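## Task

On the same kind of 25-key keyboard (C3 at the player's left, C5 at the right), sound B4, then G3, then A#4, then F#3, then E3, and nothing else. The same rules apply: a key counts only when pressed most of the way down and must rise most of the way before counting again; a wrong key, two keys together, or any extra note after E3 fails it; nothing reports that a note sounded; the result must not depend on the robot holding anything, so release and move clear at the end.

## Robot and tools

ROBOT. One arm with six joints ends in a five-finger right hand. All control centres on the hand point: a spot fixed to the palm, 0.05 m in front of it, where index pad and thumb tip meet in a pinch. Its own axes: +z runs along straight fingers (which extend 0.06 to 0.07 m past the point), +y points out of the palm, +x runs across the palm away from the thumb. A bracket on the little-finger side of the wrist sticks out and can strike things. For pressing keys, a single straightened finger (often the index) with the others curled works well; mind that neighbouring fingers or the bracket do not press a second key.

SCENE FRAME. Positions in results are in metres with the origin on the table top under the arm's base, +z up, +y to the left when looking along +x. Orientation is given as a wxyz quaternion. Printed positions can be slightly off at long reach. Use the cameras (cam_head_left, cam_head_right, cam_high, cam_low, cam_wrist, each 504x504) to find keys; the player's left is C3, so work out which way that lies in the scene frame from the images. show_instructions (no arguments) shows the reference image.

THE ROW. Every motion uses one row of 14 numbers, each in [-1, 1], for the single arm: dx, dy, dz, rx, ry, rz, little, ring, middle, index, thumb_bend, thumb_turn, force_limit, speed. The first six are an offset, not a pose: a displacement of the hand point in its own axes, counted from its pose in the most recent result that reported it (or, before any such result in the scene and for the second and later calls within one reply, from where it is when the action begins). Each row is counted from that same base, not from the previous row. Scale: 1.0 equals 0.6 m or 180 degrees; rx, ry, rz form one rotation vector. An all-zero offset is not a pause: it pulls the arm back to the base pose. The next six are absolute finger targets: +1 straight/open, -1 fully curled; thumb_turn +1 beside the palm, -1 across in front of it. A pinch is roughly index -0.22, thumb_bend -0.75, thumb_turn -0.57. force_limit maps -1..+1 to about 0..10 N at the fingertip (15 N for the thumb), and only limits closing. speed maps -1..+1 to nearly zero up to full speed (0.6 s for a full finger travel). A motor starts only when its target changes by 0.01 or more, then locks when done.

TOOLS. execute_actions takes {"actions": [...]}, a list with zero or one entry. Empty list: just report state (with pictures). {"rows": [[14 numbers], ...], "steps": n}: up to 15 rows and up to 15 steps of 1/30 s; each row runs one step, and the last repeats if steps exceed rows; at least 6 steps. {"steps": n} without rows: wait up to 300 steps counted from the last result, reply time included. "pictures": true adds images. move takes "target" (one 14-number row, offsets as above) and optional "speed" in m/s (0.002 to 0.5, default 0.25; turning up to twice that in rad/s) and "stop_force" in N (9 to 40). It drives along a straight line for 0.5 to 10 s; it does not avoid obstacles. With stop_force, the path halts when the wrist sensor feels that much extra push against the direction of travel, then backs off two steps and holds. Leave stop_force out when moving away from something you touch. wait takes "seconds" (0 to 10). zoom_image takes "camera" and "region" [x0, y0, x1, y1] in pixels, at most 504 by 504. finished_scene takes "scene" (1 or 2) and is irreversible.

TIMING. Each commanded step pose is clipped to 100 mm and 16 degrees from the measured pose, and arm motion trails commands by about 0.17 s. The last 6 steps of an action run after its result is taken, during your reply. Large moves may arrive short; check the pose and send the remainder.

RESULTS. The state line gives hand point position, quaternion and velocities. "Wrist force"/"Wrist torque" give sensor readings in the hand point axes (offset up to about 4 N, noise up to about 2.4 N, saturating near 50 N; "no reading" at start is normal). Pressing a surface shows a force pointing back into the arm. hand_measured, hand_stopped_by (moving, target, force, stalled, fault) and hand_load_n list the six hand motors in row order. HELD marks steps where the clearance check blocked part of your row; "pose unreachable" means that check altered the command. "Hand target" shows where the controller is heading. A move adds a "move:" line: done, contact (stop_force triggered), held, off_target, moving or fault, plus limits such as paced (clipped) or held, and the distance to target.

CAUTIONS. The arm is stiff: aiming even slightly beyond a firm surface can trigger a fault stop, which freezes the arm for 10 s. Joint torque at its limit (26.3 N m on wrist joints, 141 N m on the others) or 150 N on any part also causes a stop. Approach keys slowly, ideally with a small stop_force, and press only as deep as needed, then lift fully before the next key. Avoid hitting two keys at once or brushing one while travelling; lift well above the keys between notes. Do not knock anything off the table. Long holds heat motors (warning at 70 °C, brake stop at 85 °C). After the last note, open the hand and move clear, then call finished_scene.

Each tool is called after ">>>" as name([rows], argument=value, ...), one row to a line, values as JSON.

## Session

>>> execute_actions(actions=[])

Scene clock: 0.00 s of 6000.00 s.
end_effector_position=(+0.8527, +0.0149, +0.3021) hand_measured=(+1.000, +1.000, +1.000, +1.000, +1.000, +1.000) hand_load_n=(+0.0, +0.0, +0.0, +0.0, +0.0, +0.0) hand_stopped_by=(target, target, target, target, target, target) hand_force_limit=0.00 hand_speed=-0.80 end_effector_quat_wxyz=(+0.415, -0.463, +0.758, -0.195) end_effector_velocity=(-0.000, +0.000, +0.000) end_effector_angular_velocity=(-0.000, +0.001, +0.001)
Joint positions: [ 0.325 -0.842  0.687  0.545  2.036 -3.186]
Joint velocities: [ 0.001 -0.     0.     0.001  0.001 -0.   ]
Wrist force (N, on the end effector, along its own x y z axes, offset not removed): no reading
Wrist torque (N m, same axes, about the end effector's origin, offset not removed): no reading
Hand target: +0.853, +0.015, +0.302; +0.415, -0.463, +0.758, -0.195

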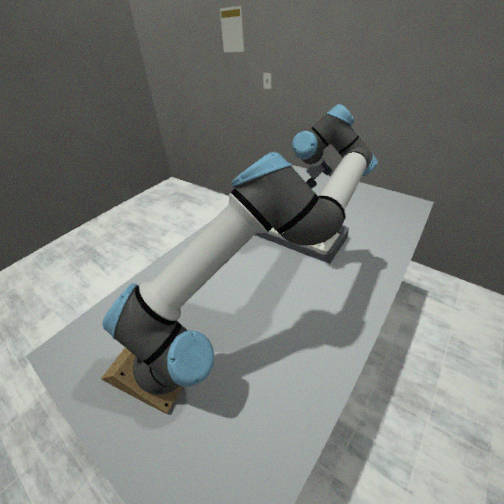

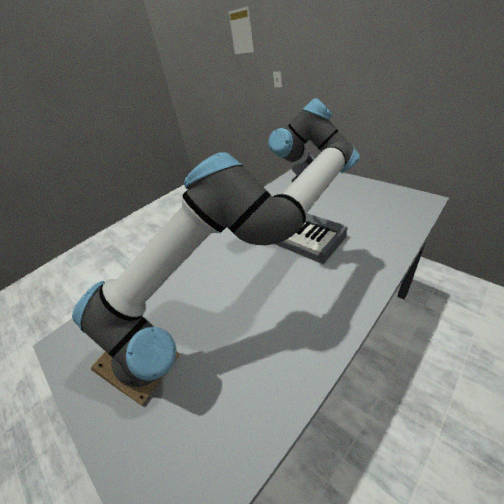

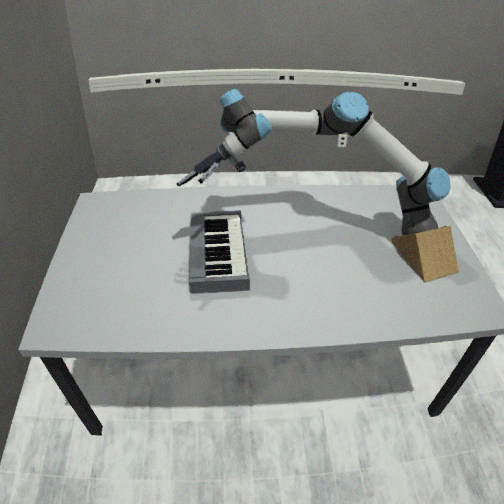

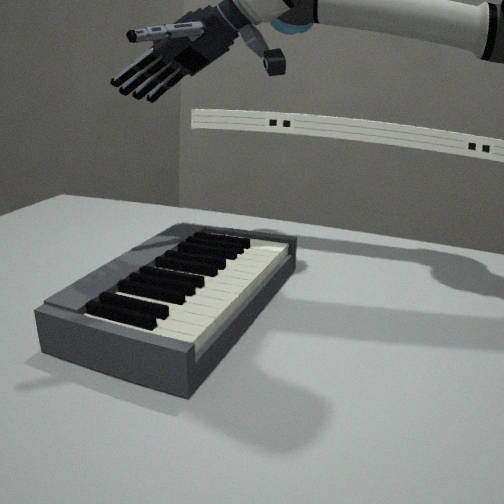

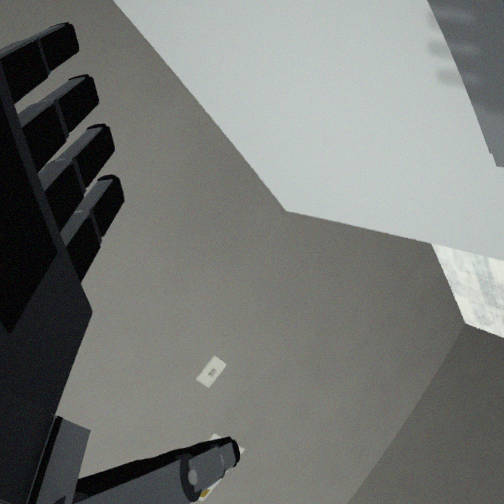

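>>> zoom_image(camera="cam_high", region=[170, 170, 300, 300])

>>> zoom_image(camera="cam_low", region=[20, 200, 320, 410])

Region (170, 170, 300, 300) of cam_high's 504x504 image, scaled by 3.877, with more detail than that image has.

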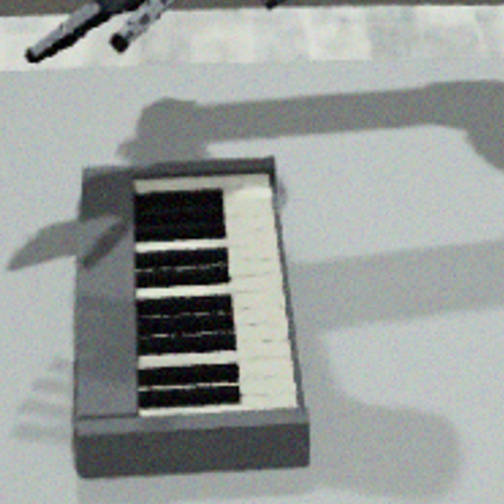

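Region (20, 200, 320, 410) of cam_low's 504x504 image, scaled by 1.680, with more detail than that image has; it fills the top 353 rows of this view, and the rest is white.

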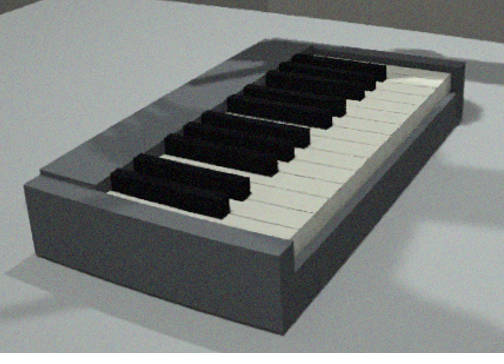

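>>> move(target=[0.348, 0.366, -0.033, 0.0089, 0.0226, -0.1689, 1, -1, -1, -1, 1, 1, 0, 0.5], speed=0.3)

>>> zoom_image(camera="cam_wrist", region=[20, 0, 240, 130])

>>> zoom_image(camera="cam_high", region=[190, 190, 270, 260])

Scene clock: 4.10 s of 6000.00 s.
end_effector_position=(+0.6708, -0.0587, +0.0707) hand_measured=(+1.000, -1.000, -1.000, -1.000, +1.000, +1.000) hand_load_n=(+0.0, +0.0, +0.0, +0.0, +0.0, +0.0) hand_stopped_by=(target, target, target, target, target, target) hand_force_limit=0.00 hand_speed=0.50 end_effector_quat_wxyz=(-0.329, +0.633, -0.622, +0.323) end_effector_velocity=(-0.000, -0.000, -0.001) end_effector_angular_velocity=(-0.003, -0.011, +0.001)
Joint positions: [ 0.017 -1.265  1.765 -0.203  1.802 -3.846]
Joint velocities: [-0.005 -0.004  0.012 -0.017 -0.011 -0.007]
Wrist force (N, on the end effector, along its own x y z axes, offset not removed): [-0.3 -0.1 -0.6]
Wrist torque (N m, same axes, about the end effector's origin, offset not removed): [0.09 0.00 -0.07]
Hand target: +0.671, -0.059, +0.070; -0.329, +0.633, -0.621, +0.323
Off the commanded pose: 0.000 m, 0 deg.
Kept back: nothing.
move: done

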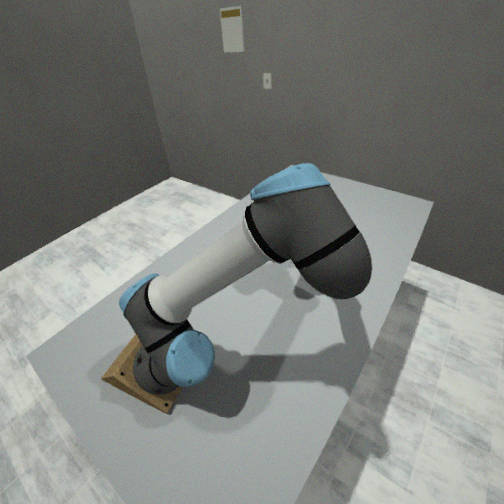

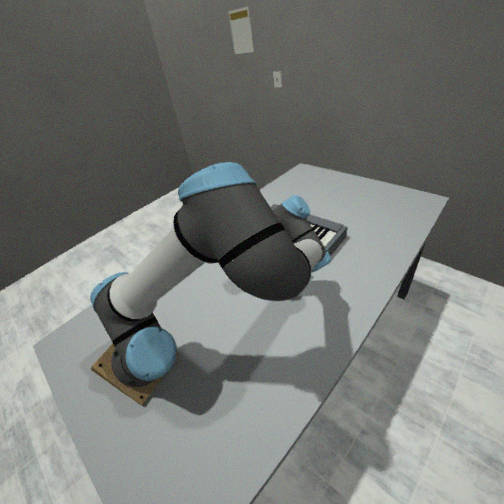

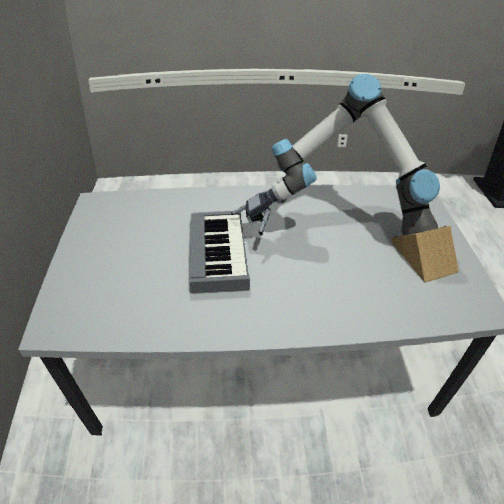

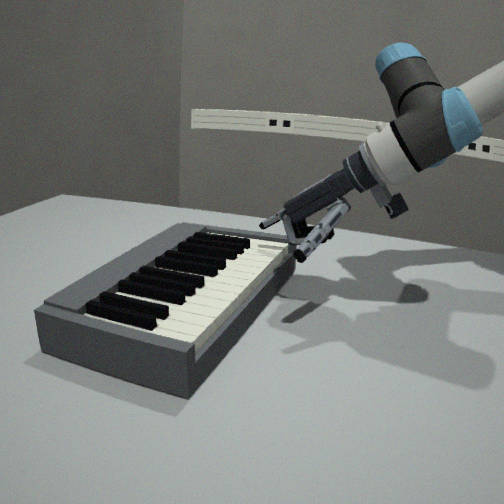

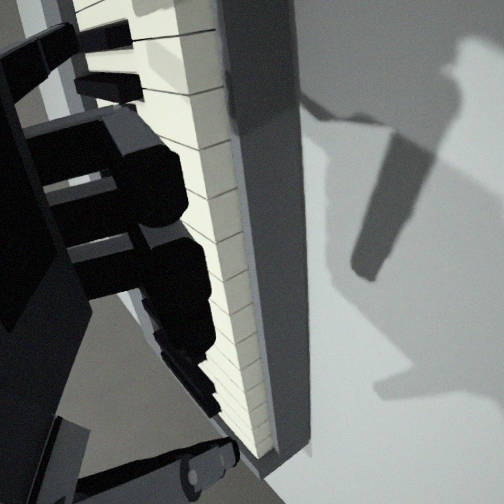

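Region (20, 0, 240, 130) of cam_wrist's 504x504 image, scaled by 2.291, with more detail than that image has; it fills the top 298 rows of this view, and the rest is white.

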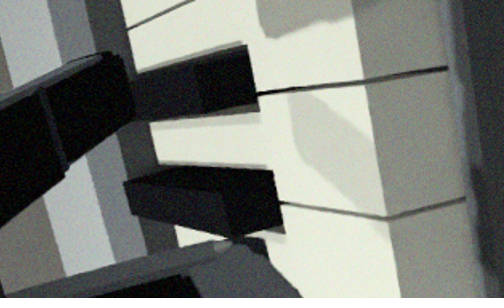

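Region (190, 190, 270, 260) of cam_high's 504x504 image, scaled by 6.300, with more detail than that image has; it fills the top 441 rows of this view, and the rest is white.

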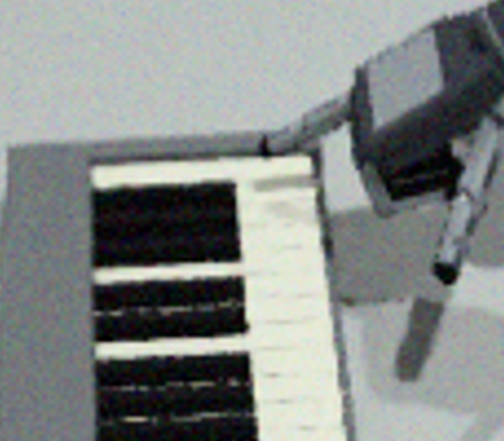

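>>> move(target=[0.0092, 0.032, 0.0305, 0, 0, 0, 1, -1, -1, -1, 1, 1, -0.3, 0], speed=0.1)

>>> zoom_image(camera="cam_wrist", region=[20, 0, 240, 130])

>>> zoom_image(camera="cam_low", region=[200, 200, 330, 300])

Scene clock: 5.67 s of 6000.00 s.
end_effector_position=(+0.6748, -0.0641, +0.0447) hand_measured=(+1.000, -1.000, -1.000, -1.000, +1.000, +1.000) hand_load_n=(+0.0, +0.0, +0.0, +0.0, +0.0, +0.0) hand_stopped_by=(target, target, target, target, target, target) hand_force_limit=-0.30 hand_speed=0.00 end_effector_quat_wxyz=(-0.329, +0.633, -0.622, +0.323) end_effector_velocity=(+0.000, -0.000, -0.002) end_effector_angular_velocity=(+0.000, +0.001, +0.000)
Joint positions: [-0.028 -1.239  1.771 -0.238  1.759 -3.859]
Joint velocities: [-0.004  0.002  0.    -0.002 -0.003 -0.001]
Wrist force (N, on the end effector, along its own x y z axes, offset not removed): [-0.7 2.1 0.1]
Wrist torque (N m, same axes, about the end effector's origin, offset not removed): [0.29 0.10 0.12]
Hand target: +0.675, -0.064, +0.044; -0.329, +0.633, -0.622, +0.323
Off the commanded pose: 0.000 m, 0 deg.
Kept back: nothing.
move: done

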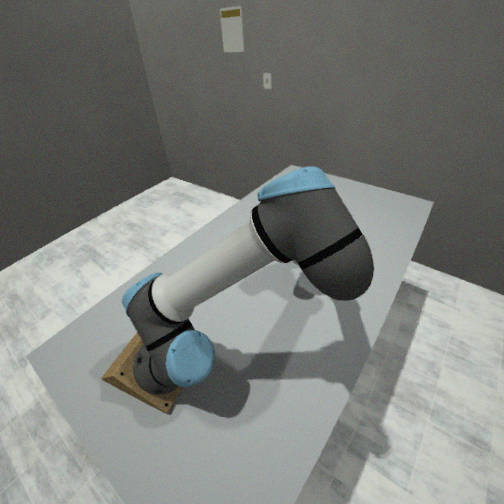

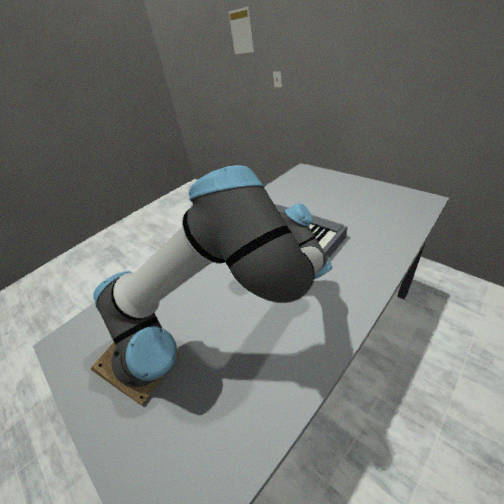

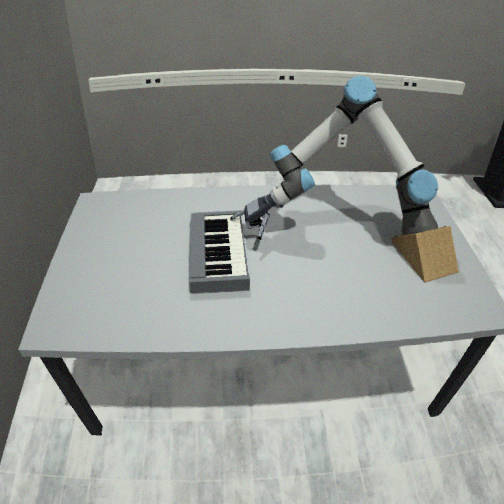

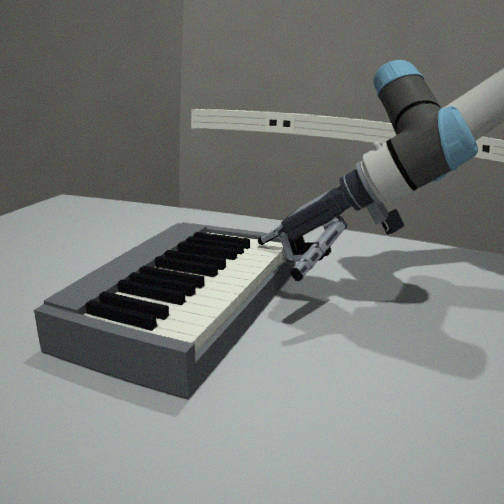

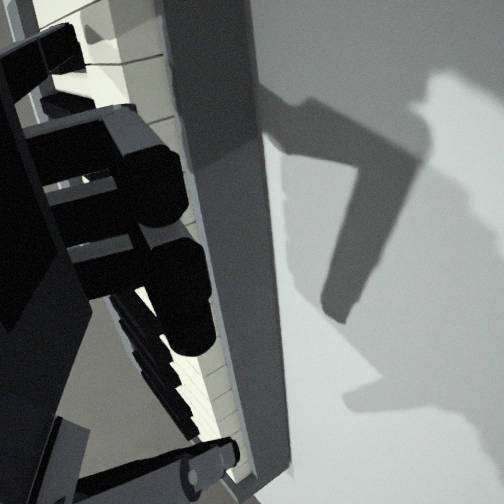

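Region (20, 0, 240, 130) of cam_wrist's 504x504 image, scaled by 2.291, with more detail than that image has; it fills the top 298 rows of this view, and the rest is white.

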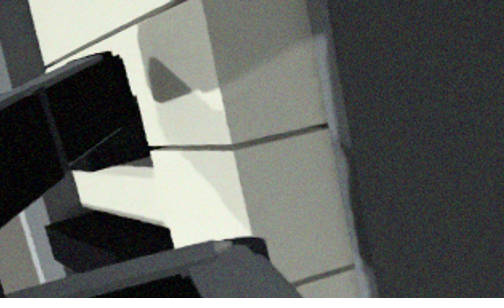

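Region (200, 200, 330, 300) of cam_low's 504x504 image, scaled by 3.877, with more detail than that image has; it fills the top 388 rows of this view, and the rest is white.

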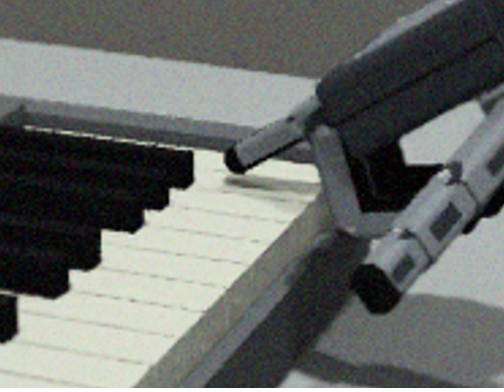

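>>> move(target=[0, 0, 0, 0, 0, 0, 0.6, -1, -1, -1, 1, 1, -0.3, -0.6], speed=0.02)

>>> zoom_image(camera="cam_wrist", region=[20, 0, 240, 130])

Scene clock: 6.63 s of 6000.00 s.
end_effector_position=(+0.6748, -0.0640, +0.0446) hand_measured=(+0.692, -1.000, -1.000, -1.000, +1.000, +1.000) hand_load_n=(+3.5, +0.0, +0.0, +0.0, +0.0, +0.0) hand_stopped_by=(force, target, target, target, target, target) hand_force_limit=-0.30 hand_speed=-0.60 end_effector_quat_wxyz=(-0.329, +0.633, -0.622, +0.323) end_effector_velocity=(+0.000, -0.000, +0.001) end_effector_angular_velocity=(-0.000, -0.002, -0.001)
Joint positions: [-0.028 -1.239  1.771 -0.238  1.759 -3.859]
Joint velocities: [ 0.001 -0.002  0.    -0.001  0.    -0.   ]
Wrist force (N, on the end effector, along its own x y z axes, offset not removed): [-1.9 -2.3 -0.8]
Wrist torque (N m, same axes, about the end effector's origin, offset not removed): [0.50 0.41 -0.36]
Hand target: +0.675, -0.064, +0.045; -0.329, +0.633, -0.622, +0.323
Off the commanded pose: 0.000 m, 0 deg.
Kept back: nothing.
move: done

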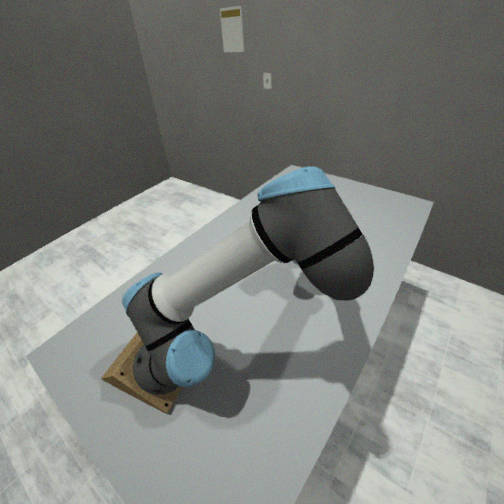

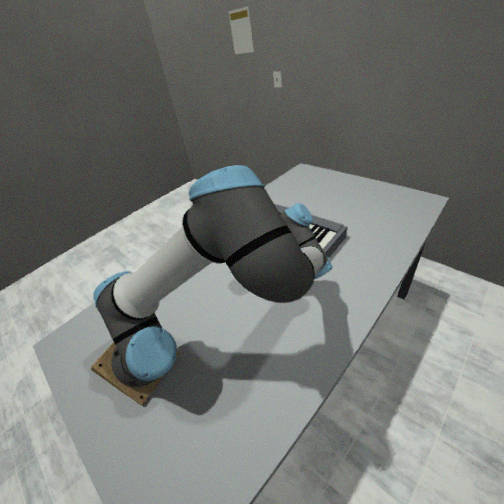

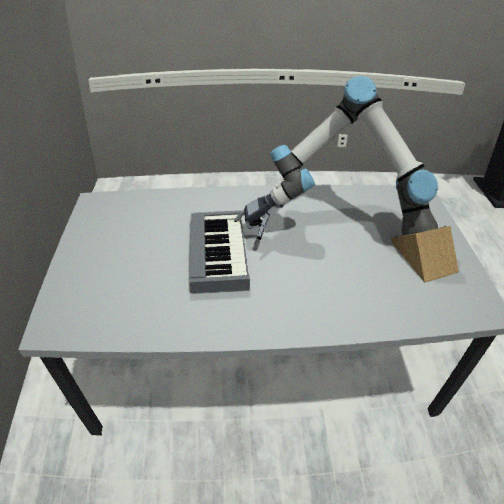

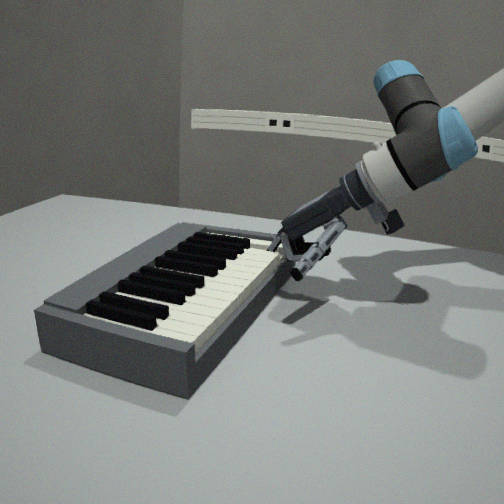

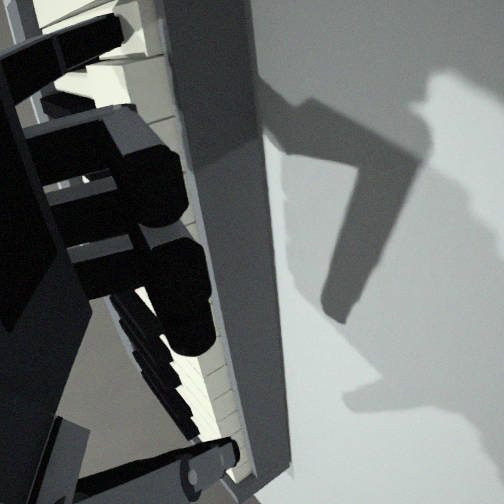

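Region (20, 0, 240, 130) of cam_wrist's 504x504 image, scaled by 2.291, with more detail than that image has; it fills the top 298 rows of this view, and the rest is white.

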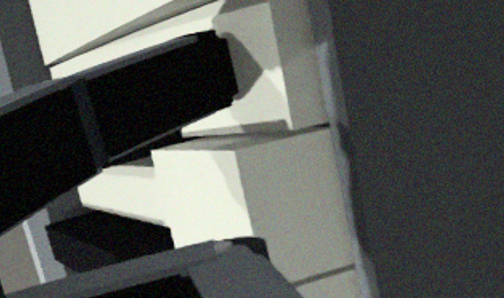

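>>> execute_actions([
  {"rows": [[0, -0.002, -0.0014, 0, 0, 0, 1, -1, -1, -1, 1, 1, -0.3, 0], [0, -0.0041, -0.0029, 0, 0, 0, 1, -1, -1, -1, 1, 1, -0.3, 0]], "steps": 10},
])

>>> move(target=[-0.3533, 0.0092, -0.0058, 0, 0, 0, 1, -1, -1, -1, 1, 1, -0.3, 0], speed=0.25)

>>> zoom_image(camera="cam_wrist", region=[20, 0, 240, 130])

>>> zoom_image(camera="cam_high", region=[190, 225, 270, 295])

Scene clock: 9.60 s of 6000.00 s.
end_effector_position=(+0.6747, -0.0640, +0.0458) hand_measured=(+0.742, -1.000, -1.000, -1.000, +1.000, +1.000) hand_load_n=(+0.0, +0.0, +0.0, +0.0, +0.0, +0.0) hand_stopped_by=(moving, target, target, target, target, target) hand_force_limit=-0.30 hand_speed=0.00 end_effector_quat_wxyz=(-0.329, +0.633, -0.622, +0.323) end_effector_velocity=(+0.001, +0.000, +0.015) end_effector_angular_velocity=(-0.000, -0.002, +0.000)
Joint positions: [-0.026 -1.24   1.77  -0.236  1.76  -3.859]
Joint velocities: [ 0.021 -0.014 -0.01   0.024  0.018  0.005]
Wrist force (N, on the end effector, along its own x y z axes, offset not removed): [-2.4 -2.4 -2.8]
Wrist torque (N m, same axes, about the end effector's origin, offset not removed): [-0.07 0.41 -0.21]
Steps of this call (steps 1 to 85: nothing new was sent; steps 86 to 89: the first 4 steps of this action). Readings (end_effector_position | what the end effector reports):
86: (+0.6748, -0.0641, +0.0447) | hand_measured=(+0.692, -1.000, -1.000, -1.000, +1.000, +1.000) hand_load_n=(+3.5, +0.0, +0.0, +0.0, +0.0, +0.0) hand_stopped_by=(moving, target, target, target, target, target) hand_force_limit=-0.30 hand_speed=0.00
87: (+0.6748, -0.0641, +0.0449) | hand_measured=(+0.692, -1.000, -1.000, -1.000, +1.000, +1.000) hand_load_n=(+3.5, +0.0, +0.0, +0.0, +0.0, +0.0) hand_stopped_by=(moving, target, target, target, target, target) hand_force_limit=-0.30 hand_speed=0.00
89: the state above

Scene clock: 11.43 s of 6000.00 s.
end_effector_position=(+0.6648, +0.1477, +0.0454) hand_measured=(+1.000, -1.000, -1.000, -1.000, +1.000, +1.000) hand_load_n=(+0.0, +0.0, +0.0, +0.0, +0.0, +0.0) hand_stopped_by=(target, target, target, target, target, target) hand_force_limit=-0.30 hand_speed=0.00 end_effector_quat_wxyz=(-0.329, +0.633, -0.622, +0.323) end_effector_velocity=(+0.000, +0.003, -0.000) end_effector_angular_velocity=(-0.001, +0.001, +0.000)
Joint positions: [ 0.304 -0.921  1.712 -0.46   2.074 -3.75 ]
Joint velocities: [ 0.004  0.006 -0.005  0.001  0.005  0.001]
Wrist force (N, on the end effector, along its own x y z axes, offset not removed): [0.0 2.3 -0.2]
Wrist torque (N m, same axes, about the end effector's origin, offset not removed): [0.35 -0.02 0.04]
Hand target: +0.665, +0.148, +0.045; -0.329, +0.633, -0.622, +0.323
Off your previous action's commanded pose: 0.000 m, 0 deg at its last step (step 6 of this call).
Off the commanded pose: 0.000 m, 0 deg.
Kept back: nothing.
move: done

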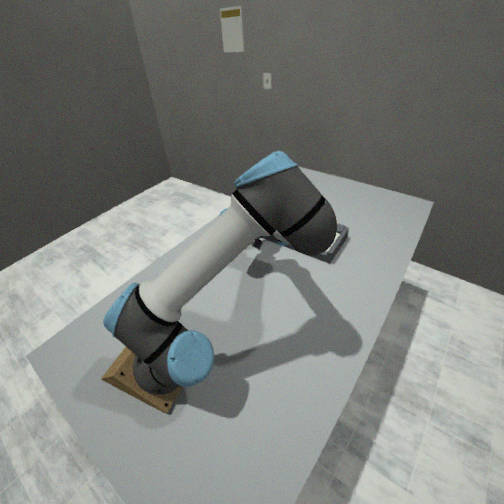

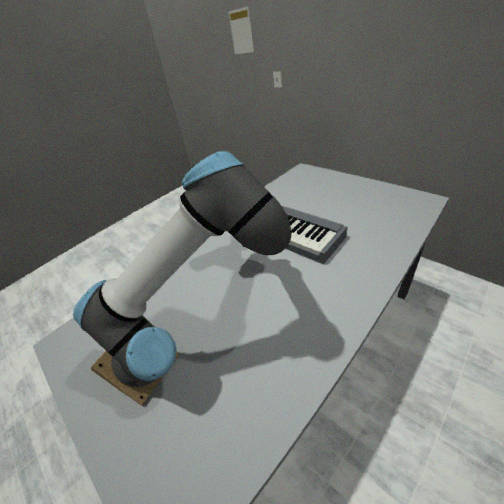

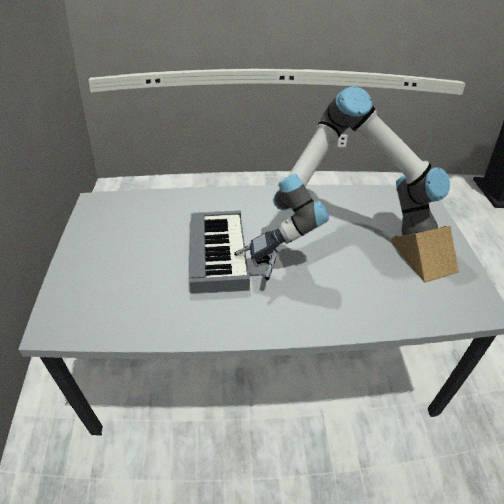

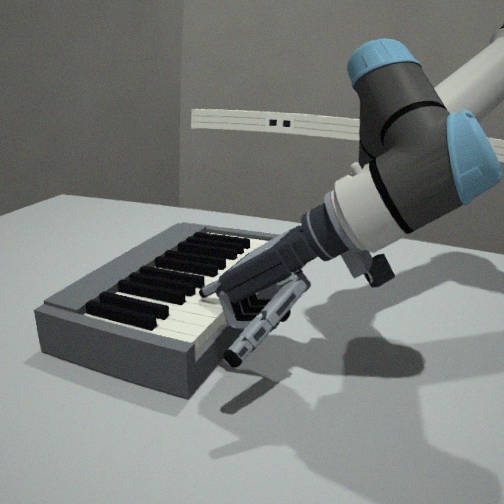

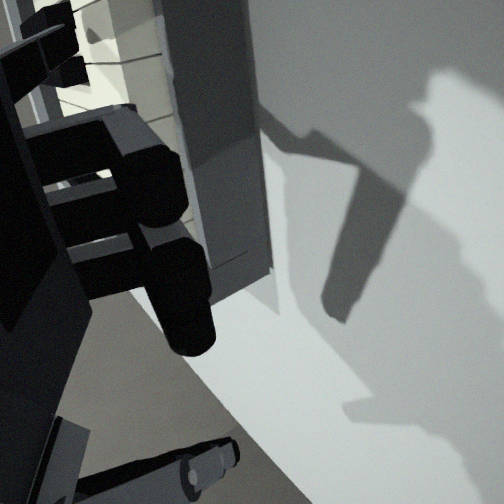

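Region (20, 0, 240, 130) of cam_wrist's 504x504 image, scaled by 2.291, with more detail than that image has; it fills the top 298 rows of this view, and the rest is white.

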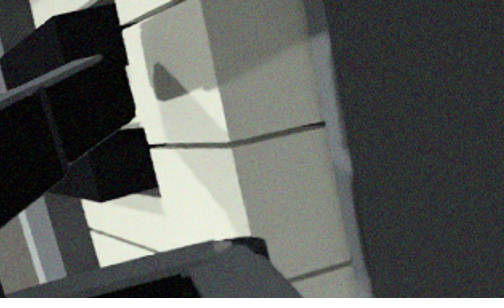

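Region (190, 225, 270, 295) of cam_high's 504x504 image, scaled by 6.300, with more detail than that image has; it fills the top 441 rows of this view, and the rest is white.

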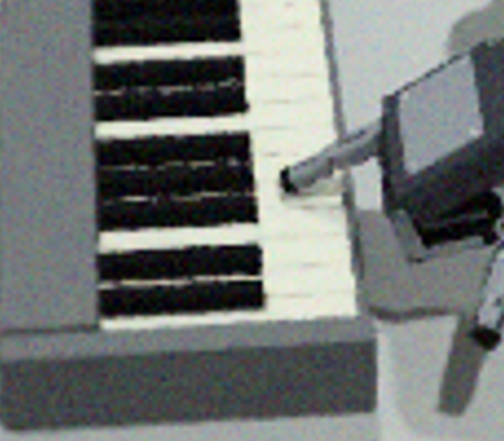

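>>> move(target=[0.001, 0.0014, 0.001, 0, 0, 0, 0.6, -1, -1, -1, 1, 1, -0.3, -0.6], speed=0.02)

>>> zoom_image(camera="cam_wrist", region=[20, 0, 240, 130])

Scene clock: 12.40 s of 6000.00 s.
end_effector_position=(+0.6648, +0.1472, +0.0444) hand_measured=(+0.692, -1.000, -1.000, -1.000, +1.000, +1.000) hand_load_n=(+4.0, +0.0, +0.0, +0.0, +0.0, +0.0) hand_stopped_by=(force, target, target, target, target, target) hand_force_limit=-0.30 hand_speed=-0.60 end_effector_quat_wxyz=(-0.329, +0.633, -0.622, +0.323) end_effector_velocity=(-0.000, -0.001, -0.001) end_effector_angular_velocity=(-0.001, +0.001, -0.001)
Joint positions: [ 0.302 -0.921  1.714 -0.462  2.072 -3.751]
Joint velocities: [-0.002 -0.     0.001 -0.001 -0.001 -0.001]
Wrist force (N, on the end effector, along its own x y z axes, offset not removed): [-3.0 -4.8 -3.8]
Wrist torque (N m, same axes, about the end effector's origin, offset not removed): [0.46 0.32 -0.47]
Hand target: +0.665, +0.147, +0.044; -0.329, +0.633, -0.622, +0.323
Off the commanded pose: 0.000 m, 0 deg.
Kept back: nothing.
move: done

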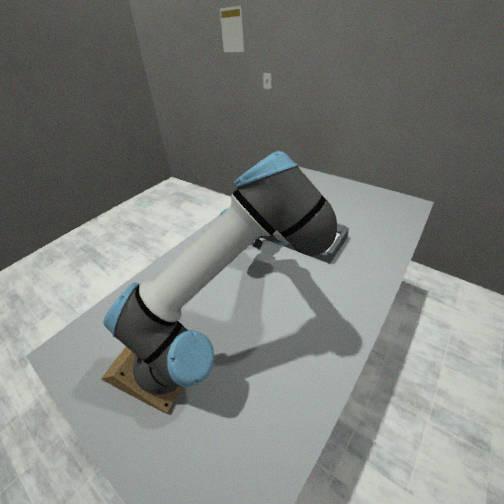

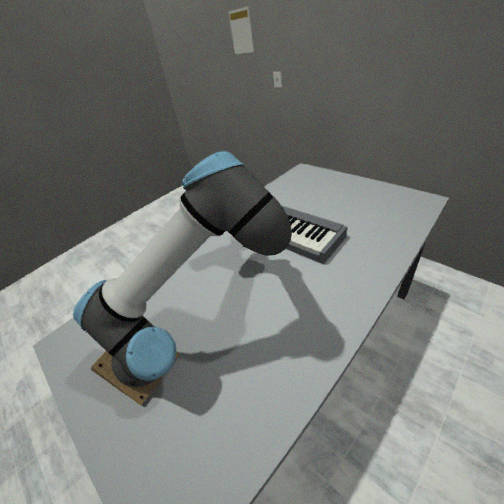

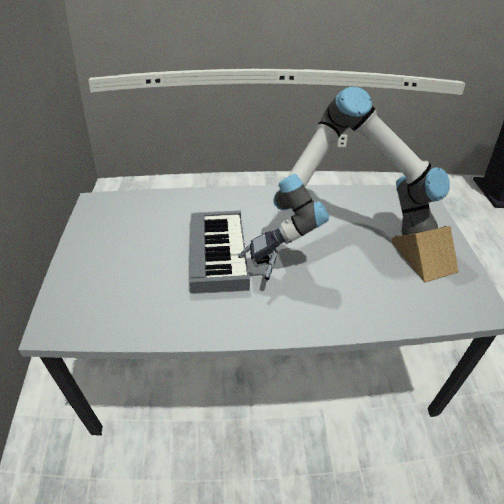

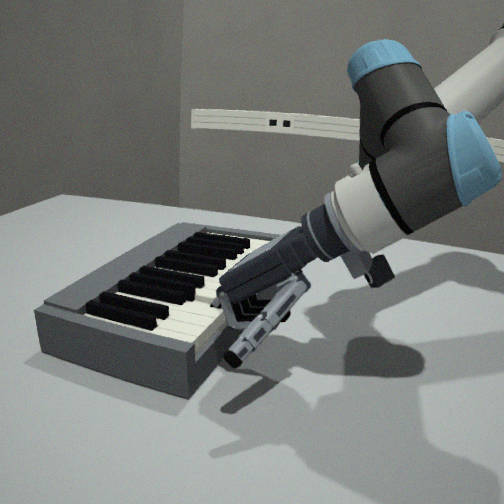

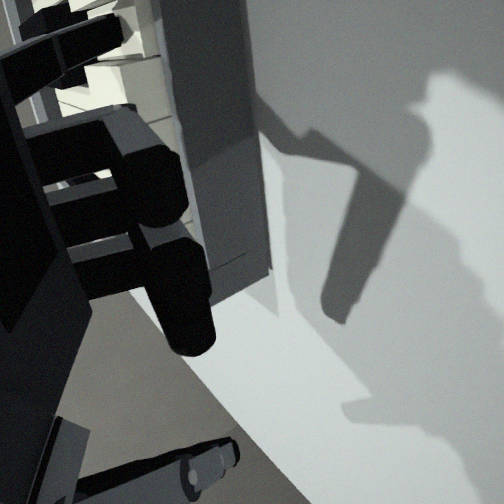

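Region (20, 0, 240, 130) of cam_wrist's 504x504 image, scaled by 2.291, with more detail than that image has; it fills the top 298 rows of this view, and the rest is white.

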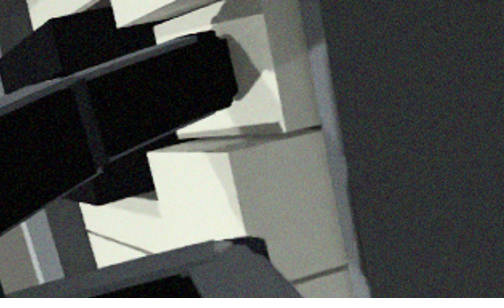

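>>> execute_actions([
  {"rows": [[0, -0.002, -0.0014, 0, 0, 0, 1, -1, -1, -1, 1, 1, -0.3, 0], [0, -0.006, -0.0042, 0, 0, 0, 1, -1, -1, -1, 1, 1, -0.3, 0], [0, -0.011, -0.0077, 0, 0, 0, 1, -1, -1, -1, 1, 1, -0.3, 0], [0, -0.016, -0.0112, 0, 0, 0, 1, -1, -1, -1, 1, 1, -0.3, 0], [0, -0.02, -0.014, 0, 0, 0, 1, -1, -1, -1, 1, 1, -0.3, 0], [0, -0.0227, -0.0159, 0, 0, 0, 1, -1, -1, -1, 1, 1, -0.3, 0]], "steps": 8},
])

>>> move(target=[0.3375, -0.0465, 0.0779, 0, 0, 0, 1, -1, -1, -1, 1, 1, -0.3, 0], speed=0.25)

>>> zoom_image(camera="cam_wrist", region=[20, 0, 240, 130])

>>> zoom_image(camera="cam_low", region=[180, 200, 310, 300])

Scene clock: 13.50 s of 6000.00 s.
end_effector_position=(+0.6648, +0.1470, +0.0445) hand_measured=(+0.692, -1.000, -1.000, -1.000, +1.000, +1.000) hand_load_n=(+4.0, +0.0, +0.0, +0.0, +0.0, +0.0) hand_stopped_by=(moving, target, target, target, target, target) hand_force_limit=-0.30 hand_speed=0.00 end_effector_quat_wxyz=(-0.329, +0.633, -0.622, +0.323) end_effector_velocity=(+0.001, +0.000, +0.010) end_effector_angular_velocity=(+0.001, -0.005, +0.008)
Joint positions: [ 0.302 -0.921  1.714 -0.462  2.072 -3.751]
Joint velocities: [ 0.01  -0.011 -0.005  0.018  0.001  0.   ]
Wrist force (N, on the end effector, along its own x y z axes, offset not removed): [-2.6 -5.5 -4.9]
Wrist torque (N m, same axes, about the end effector's origin, offset not removed): [0.45 0.05 -0.42]
Steps of this call (steps 1 to 31: nothing new was sent; steps 32 to 33: the first 2 steps of this action). Readings (end_effector_position | what the end effector reports):
32: (+0.6648, +0.1471, +0.0443) | hand_measured=(+0.692, -1.000, -1.000, -1.000, +1.000, +1.000) hand_load_n=(+4.0, +0.0, +0.0, +0.0, +0.0, +0.0) hand_stopped_by=(moving, target, target, target, target, target) hand_force_limit=-0.30 hand_speed=0.00
33: the state above

Scene clock: 15.57 s of 6000.00 s.
end_effector_position=(+0.7228, -0.0542, +0.0564) hand_measured=(+1.000, -1.000, -1.000, -1.000, +1.000, +1.000) hand_load_n=(+0.0, +0.0, +0.0, +0.0, +0.0, +0.0) hand_stopped_by=(target, target, target, target, target, target) hand_force_limit=-0.30 hand_speed=0.00 end_effector_quat_wxyz=(-0.329, +0.633, -0.622, +0.323) end_effector_velocity=(+0.001, -0.002, -0.000) end_effector_angular_velocity=(+0.000, +0.002, +0.002)
Joint positions: [ 0.022 -1.146  1.606 -0.164  1.806 -3.844]
Joint velocities: [-0.003 -0.    -0.004  0.006 -0.003 -0.001]
Wrist force (N, on the end effector, along its own x y z axes, offset not removed): [0.5 -0.1 -1.3]
Wrist torque (N m, same axes, about the end effector's origin, offset not removed): [0.14 -0.13 -0.02]
Hand target: +0.723, -0.054, +0.056; -0.329, +0.633, -0.622, +0.323
Off your previous action's commanded pose: 0.006 m, 0 deg at its last step (step 6 of this call).
Off the commanded pose: 0.000 m, 0 deg.
Kept back: nothing.
move: done

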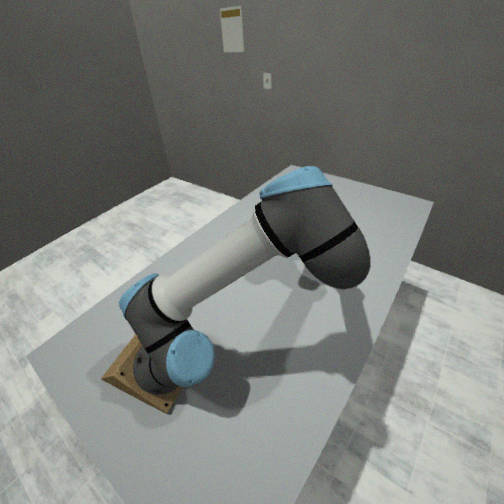

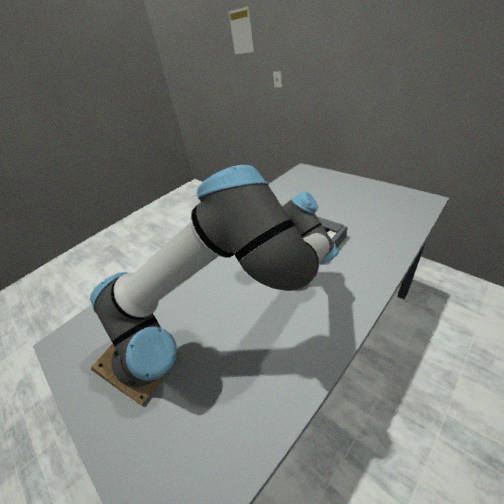

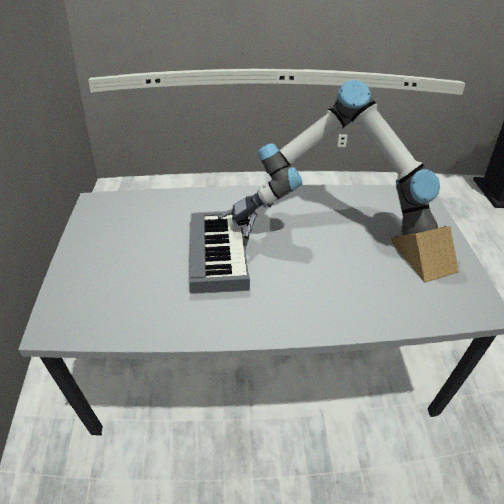

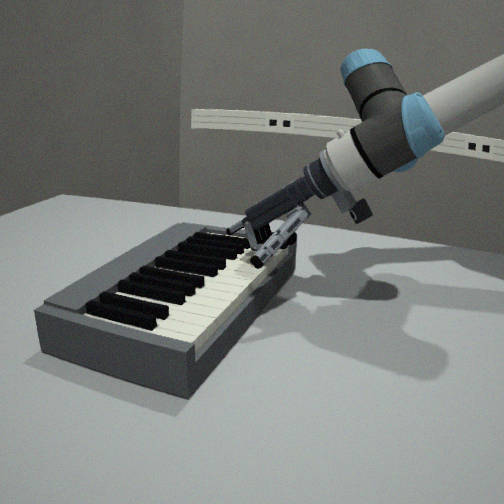

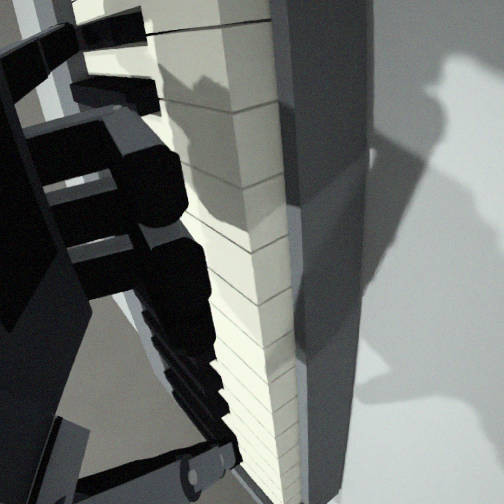

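Region (20, 0, 240, 130) of cam_wrist's 504x504 image, scaled by 2.291, with more detail than that image has; it fills the top 298 rows of this view, and the rest is white.

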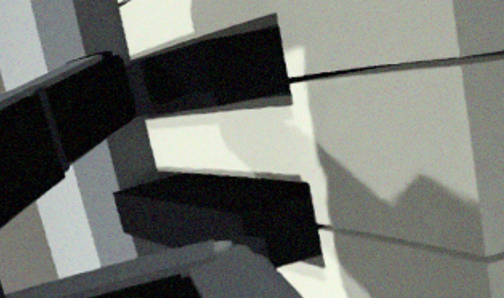

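Region (180, 200, 310, 300) of cam_low's 504x504 image, scaled by 3.877, with more detail than that image has; it fills the top 388 rows of this view, and the rest is white.

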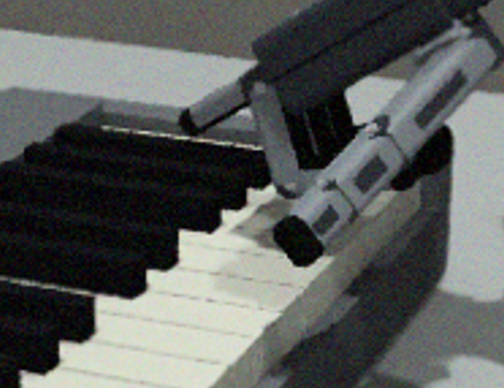

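>>> move(target=[0.0013, 0, 0, 0, 0, 0, 0.66, -1, -1, -1, 1, 1, -0.1, -0.6], speed=0.02)

>>> zoom_image(camera="cam_wrist", region=[20, 0, 240, 130])

Scene clock: 16.57 s of 6000.00 s.
end_effector_position=(+0.7228, -0.0550, +0.0564) hand_measured=(+0.782, -1.000, -1.000, -1.000, +1.000, +1.000) hand_load_n=(+5.0, +0.0, +0.0, +0.0, +0.0, +0.0) hand_stopped_by=(force, target, target, target, target, target) hand_force_limit=-0.10 hand_speed=-0.60 end_effector_quat_wxyz=(-0.329, +0.633, -0.622, +0.323) end_effector_velocity=(-0.001, +0.001, -0.000) end_effector_angular_velocity=(-0.000, +0.001, +0.002)
Joint positions: [ 0.021 -1.146  1.606 -0.163  1.805 -3.845]
Joint velocities: [ 0.001  0.     0.001  0.001  0.001 -0.   ]
Wrist force (N, on the end effector, along its own x y z axes, offset not removed): [-2.0 -2.5 -3.4]
Wrist torque (N m, same axes, about the end effector's origin, offset not removed): [0.88 0.13 -0.32]
Hand target: +0.723, -0.055, +0.056; -0.329, +0.633, -0.622, +0.323
Off the commanded pose: 0.000 m, 0 deg.
Kept back: nothing.
move: done

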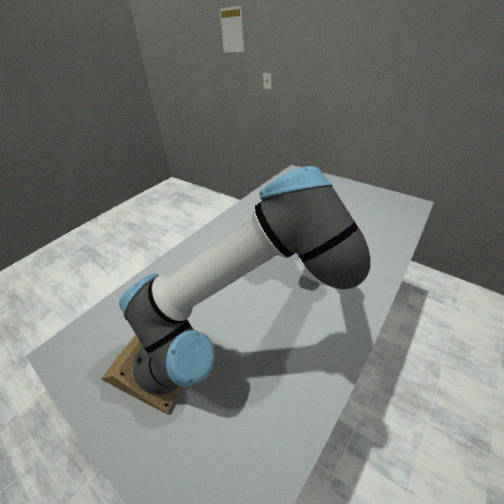

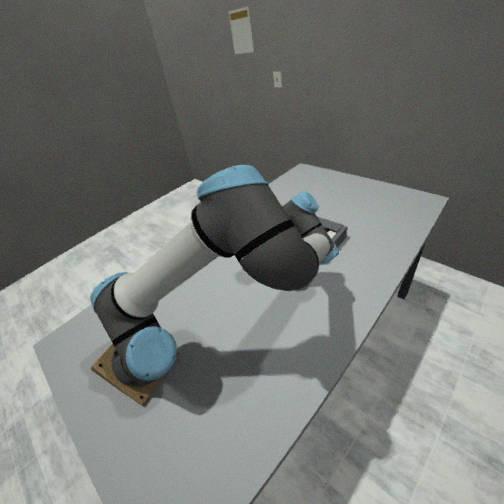

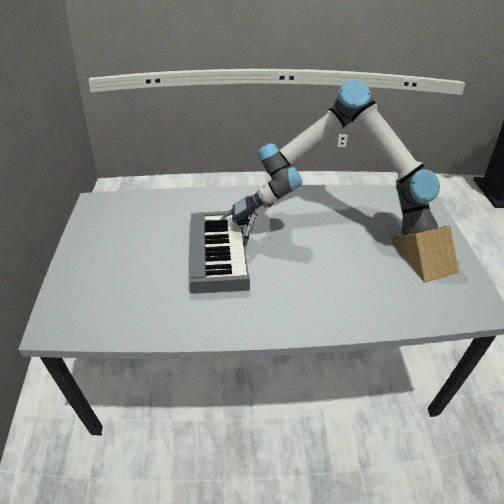

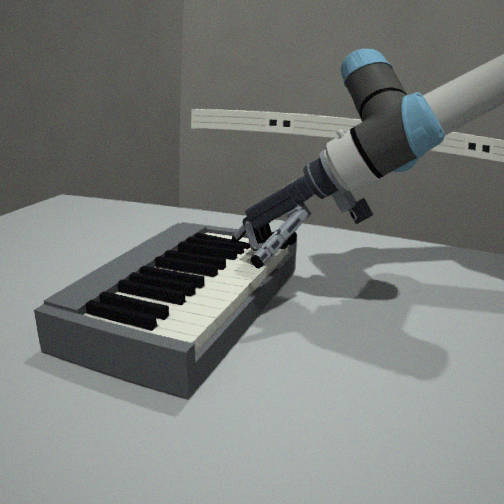

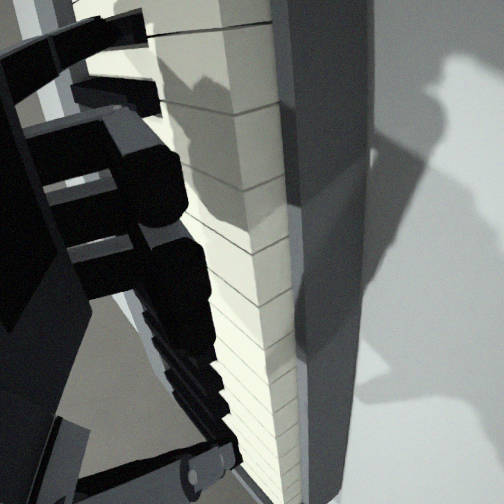

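Region (20, 0, 240, 130) of cam_wrist's 504x504 image, scaled by 2.291, with more detail than that image has; it fills the top 298 rows of this view, and the rest is white.

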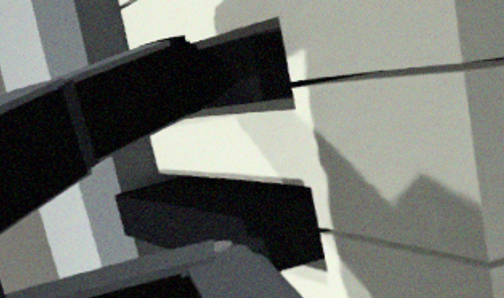

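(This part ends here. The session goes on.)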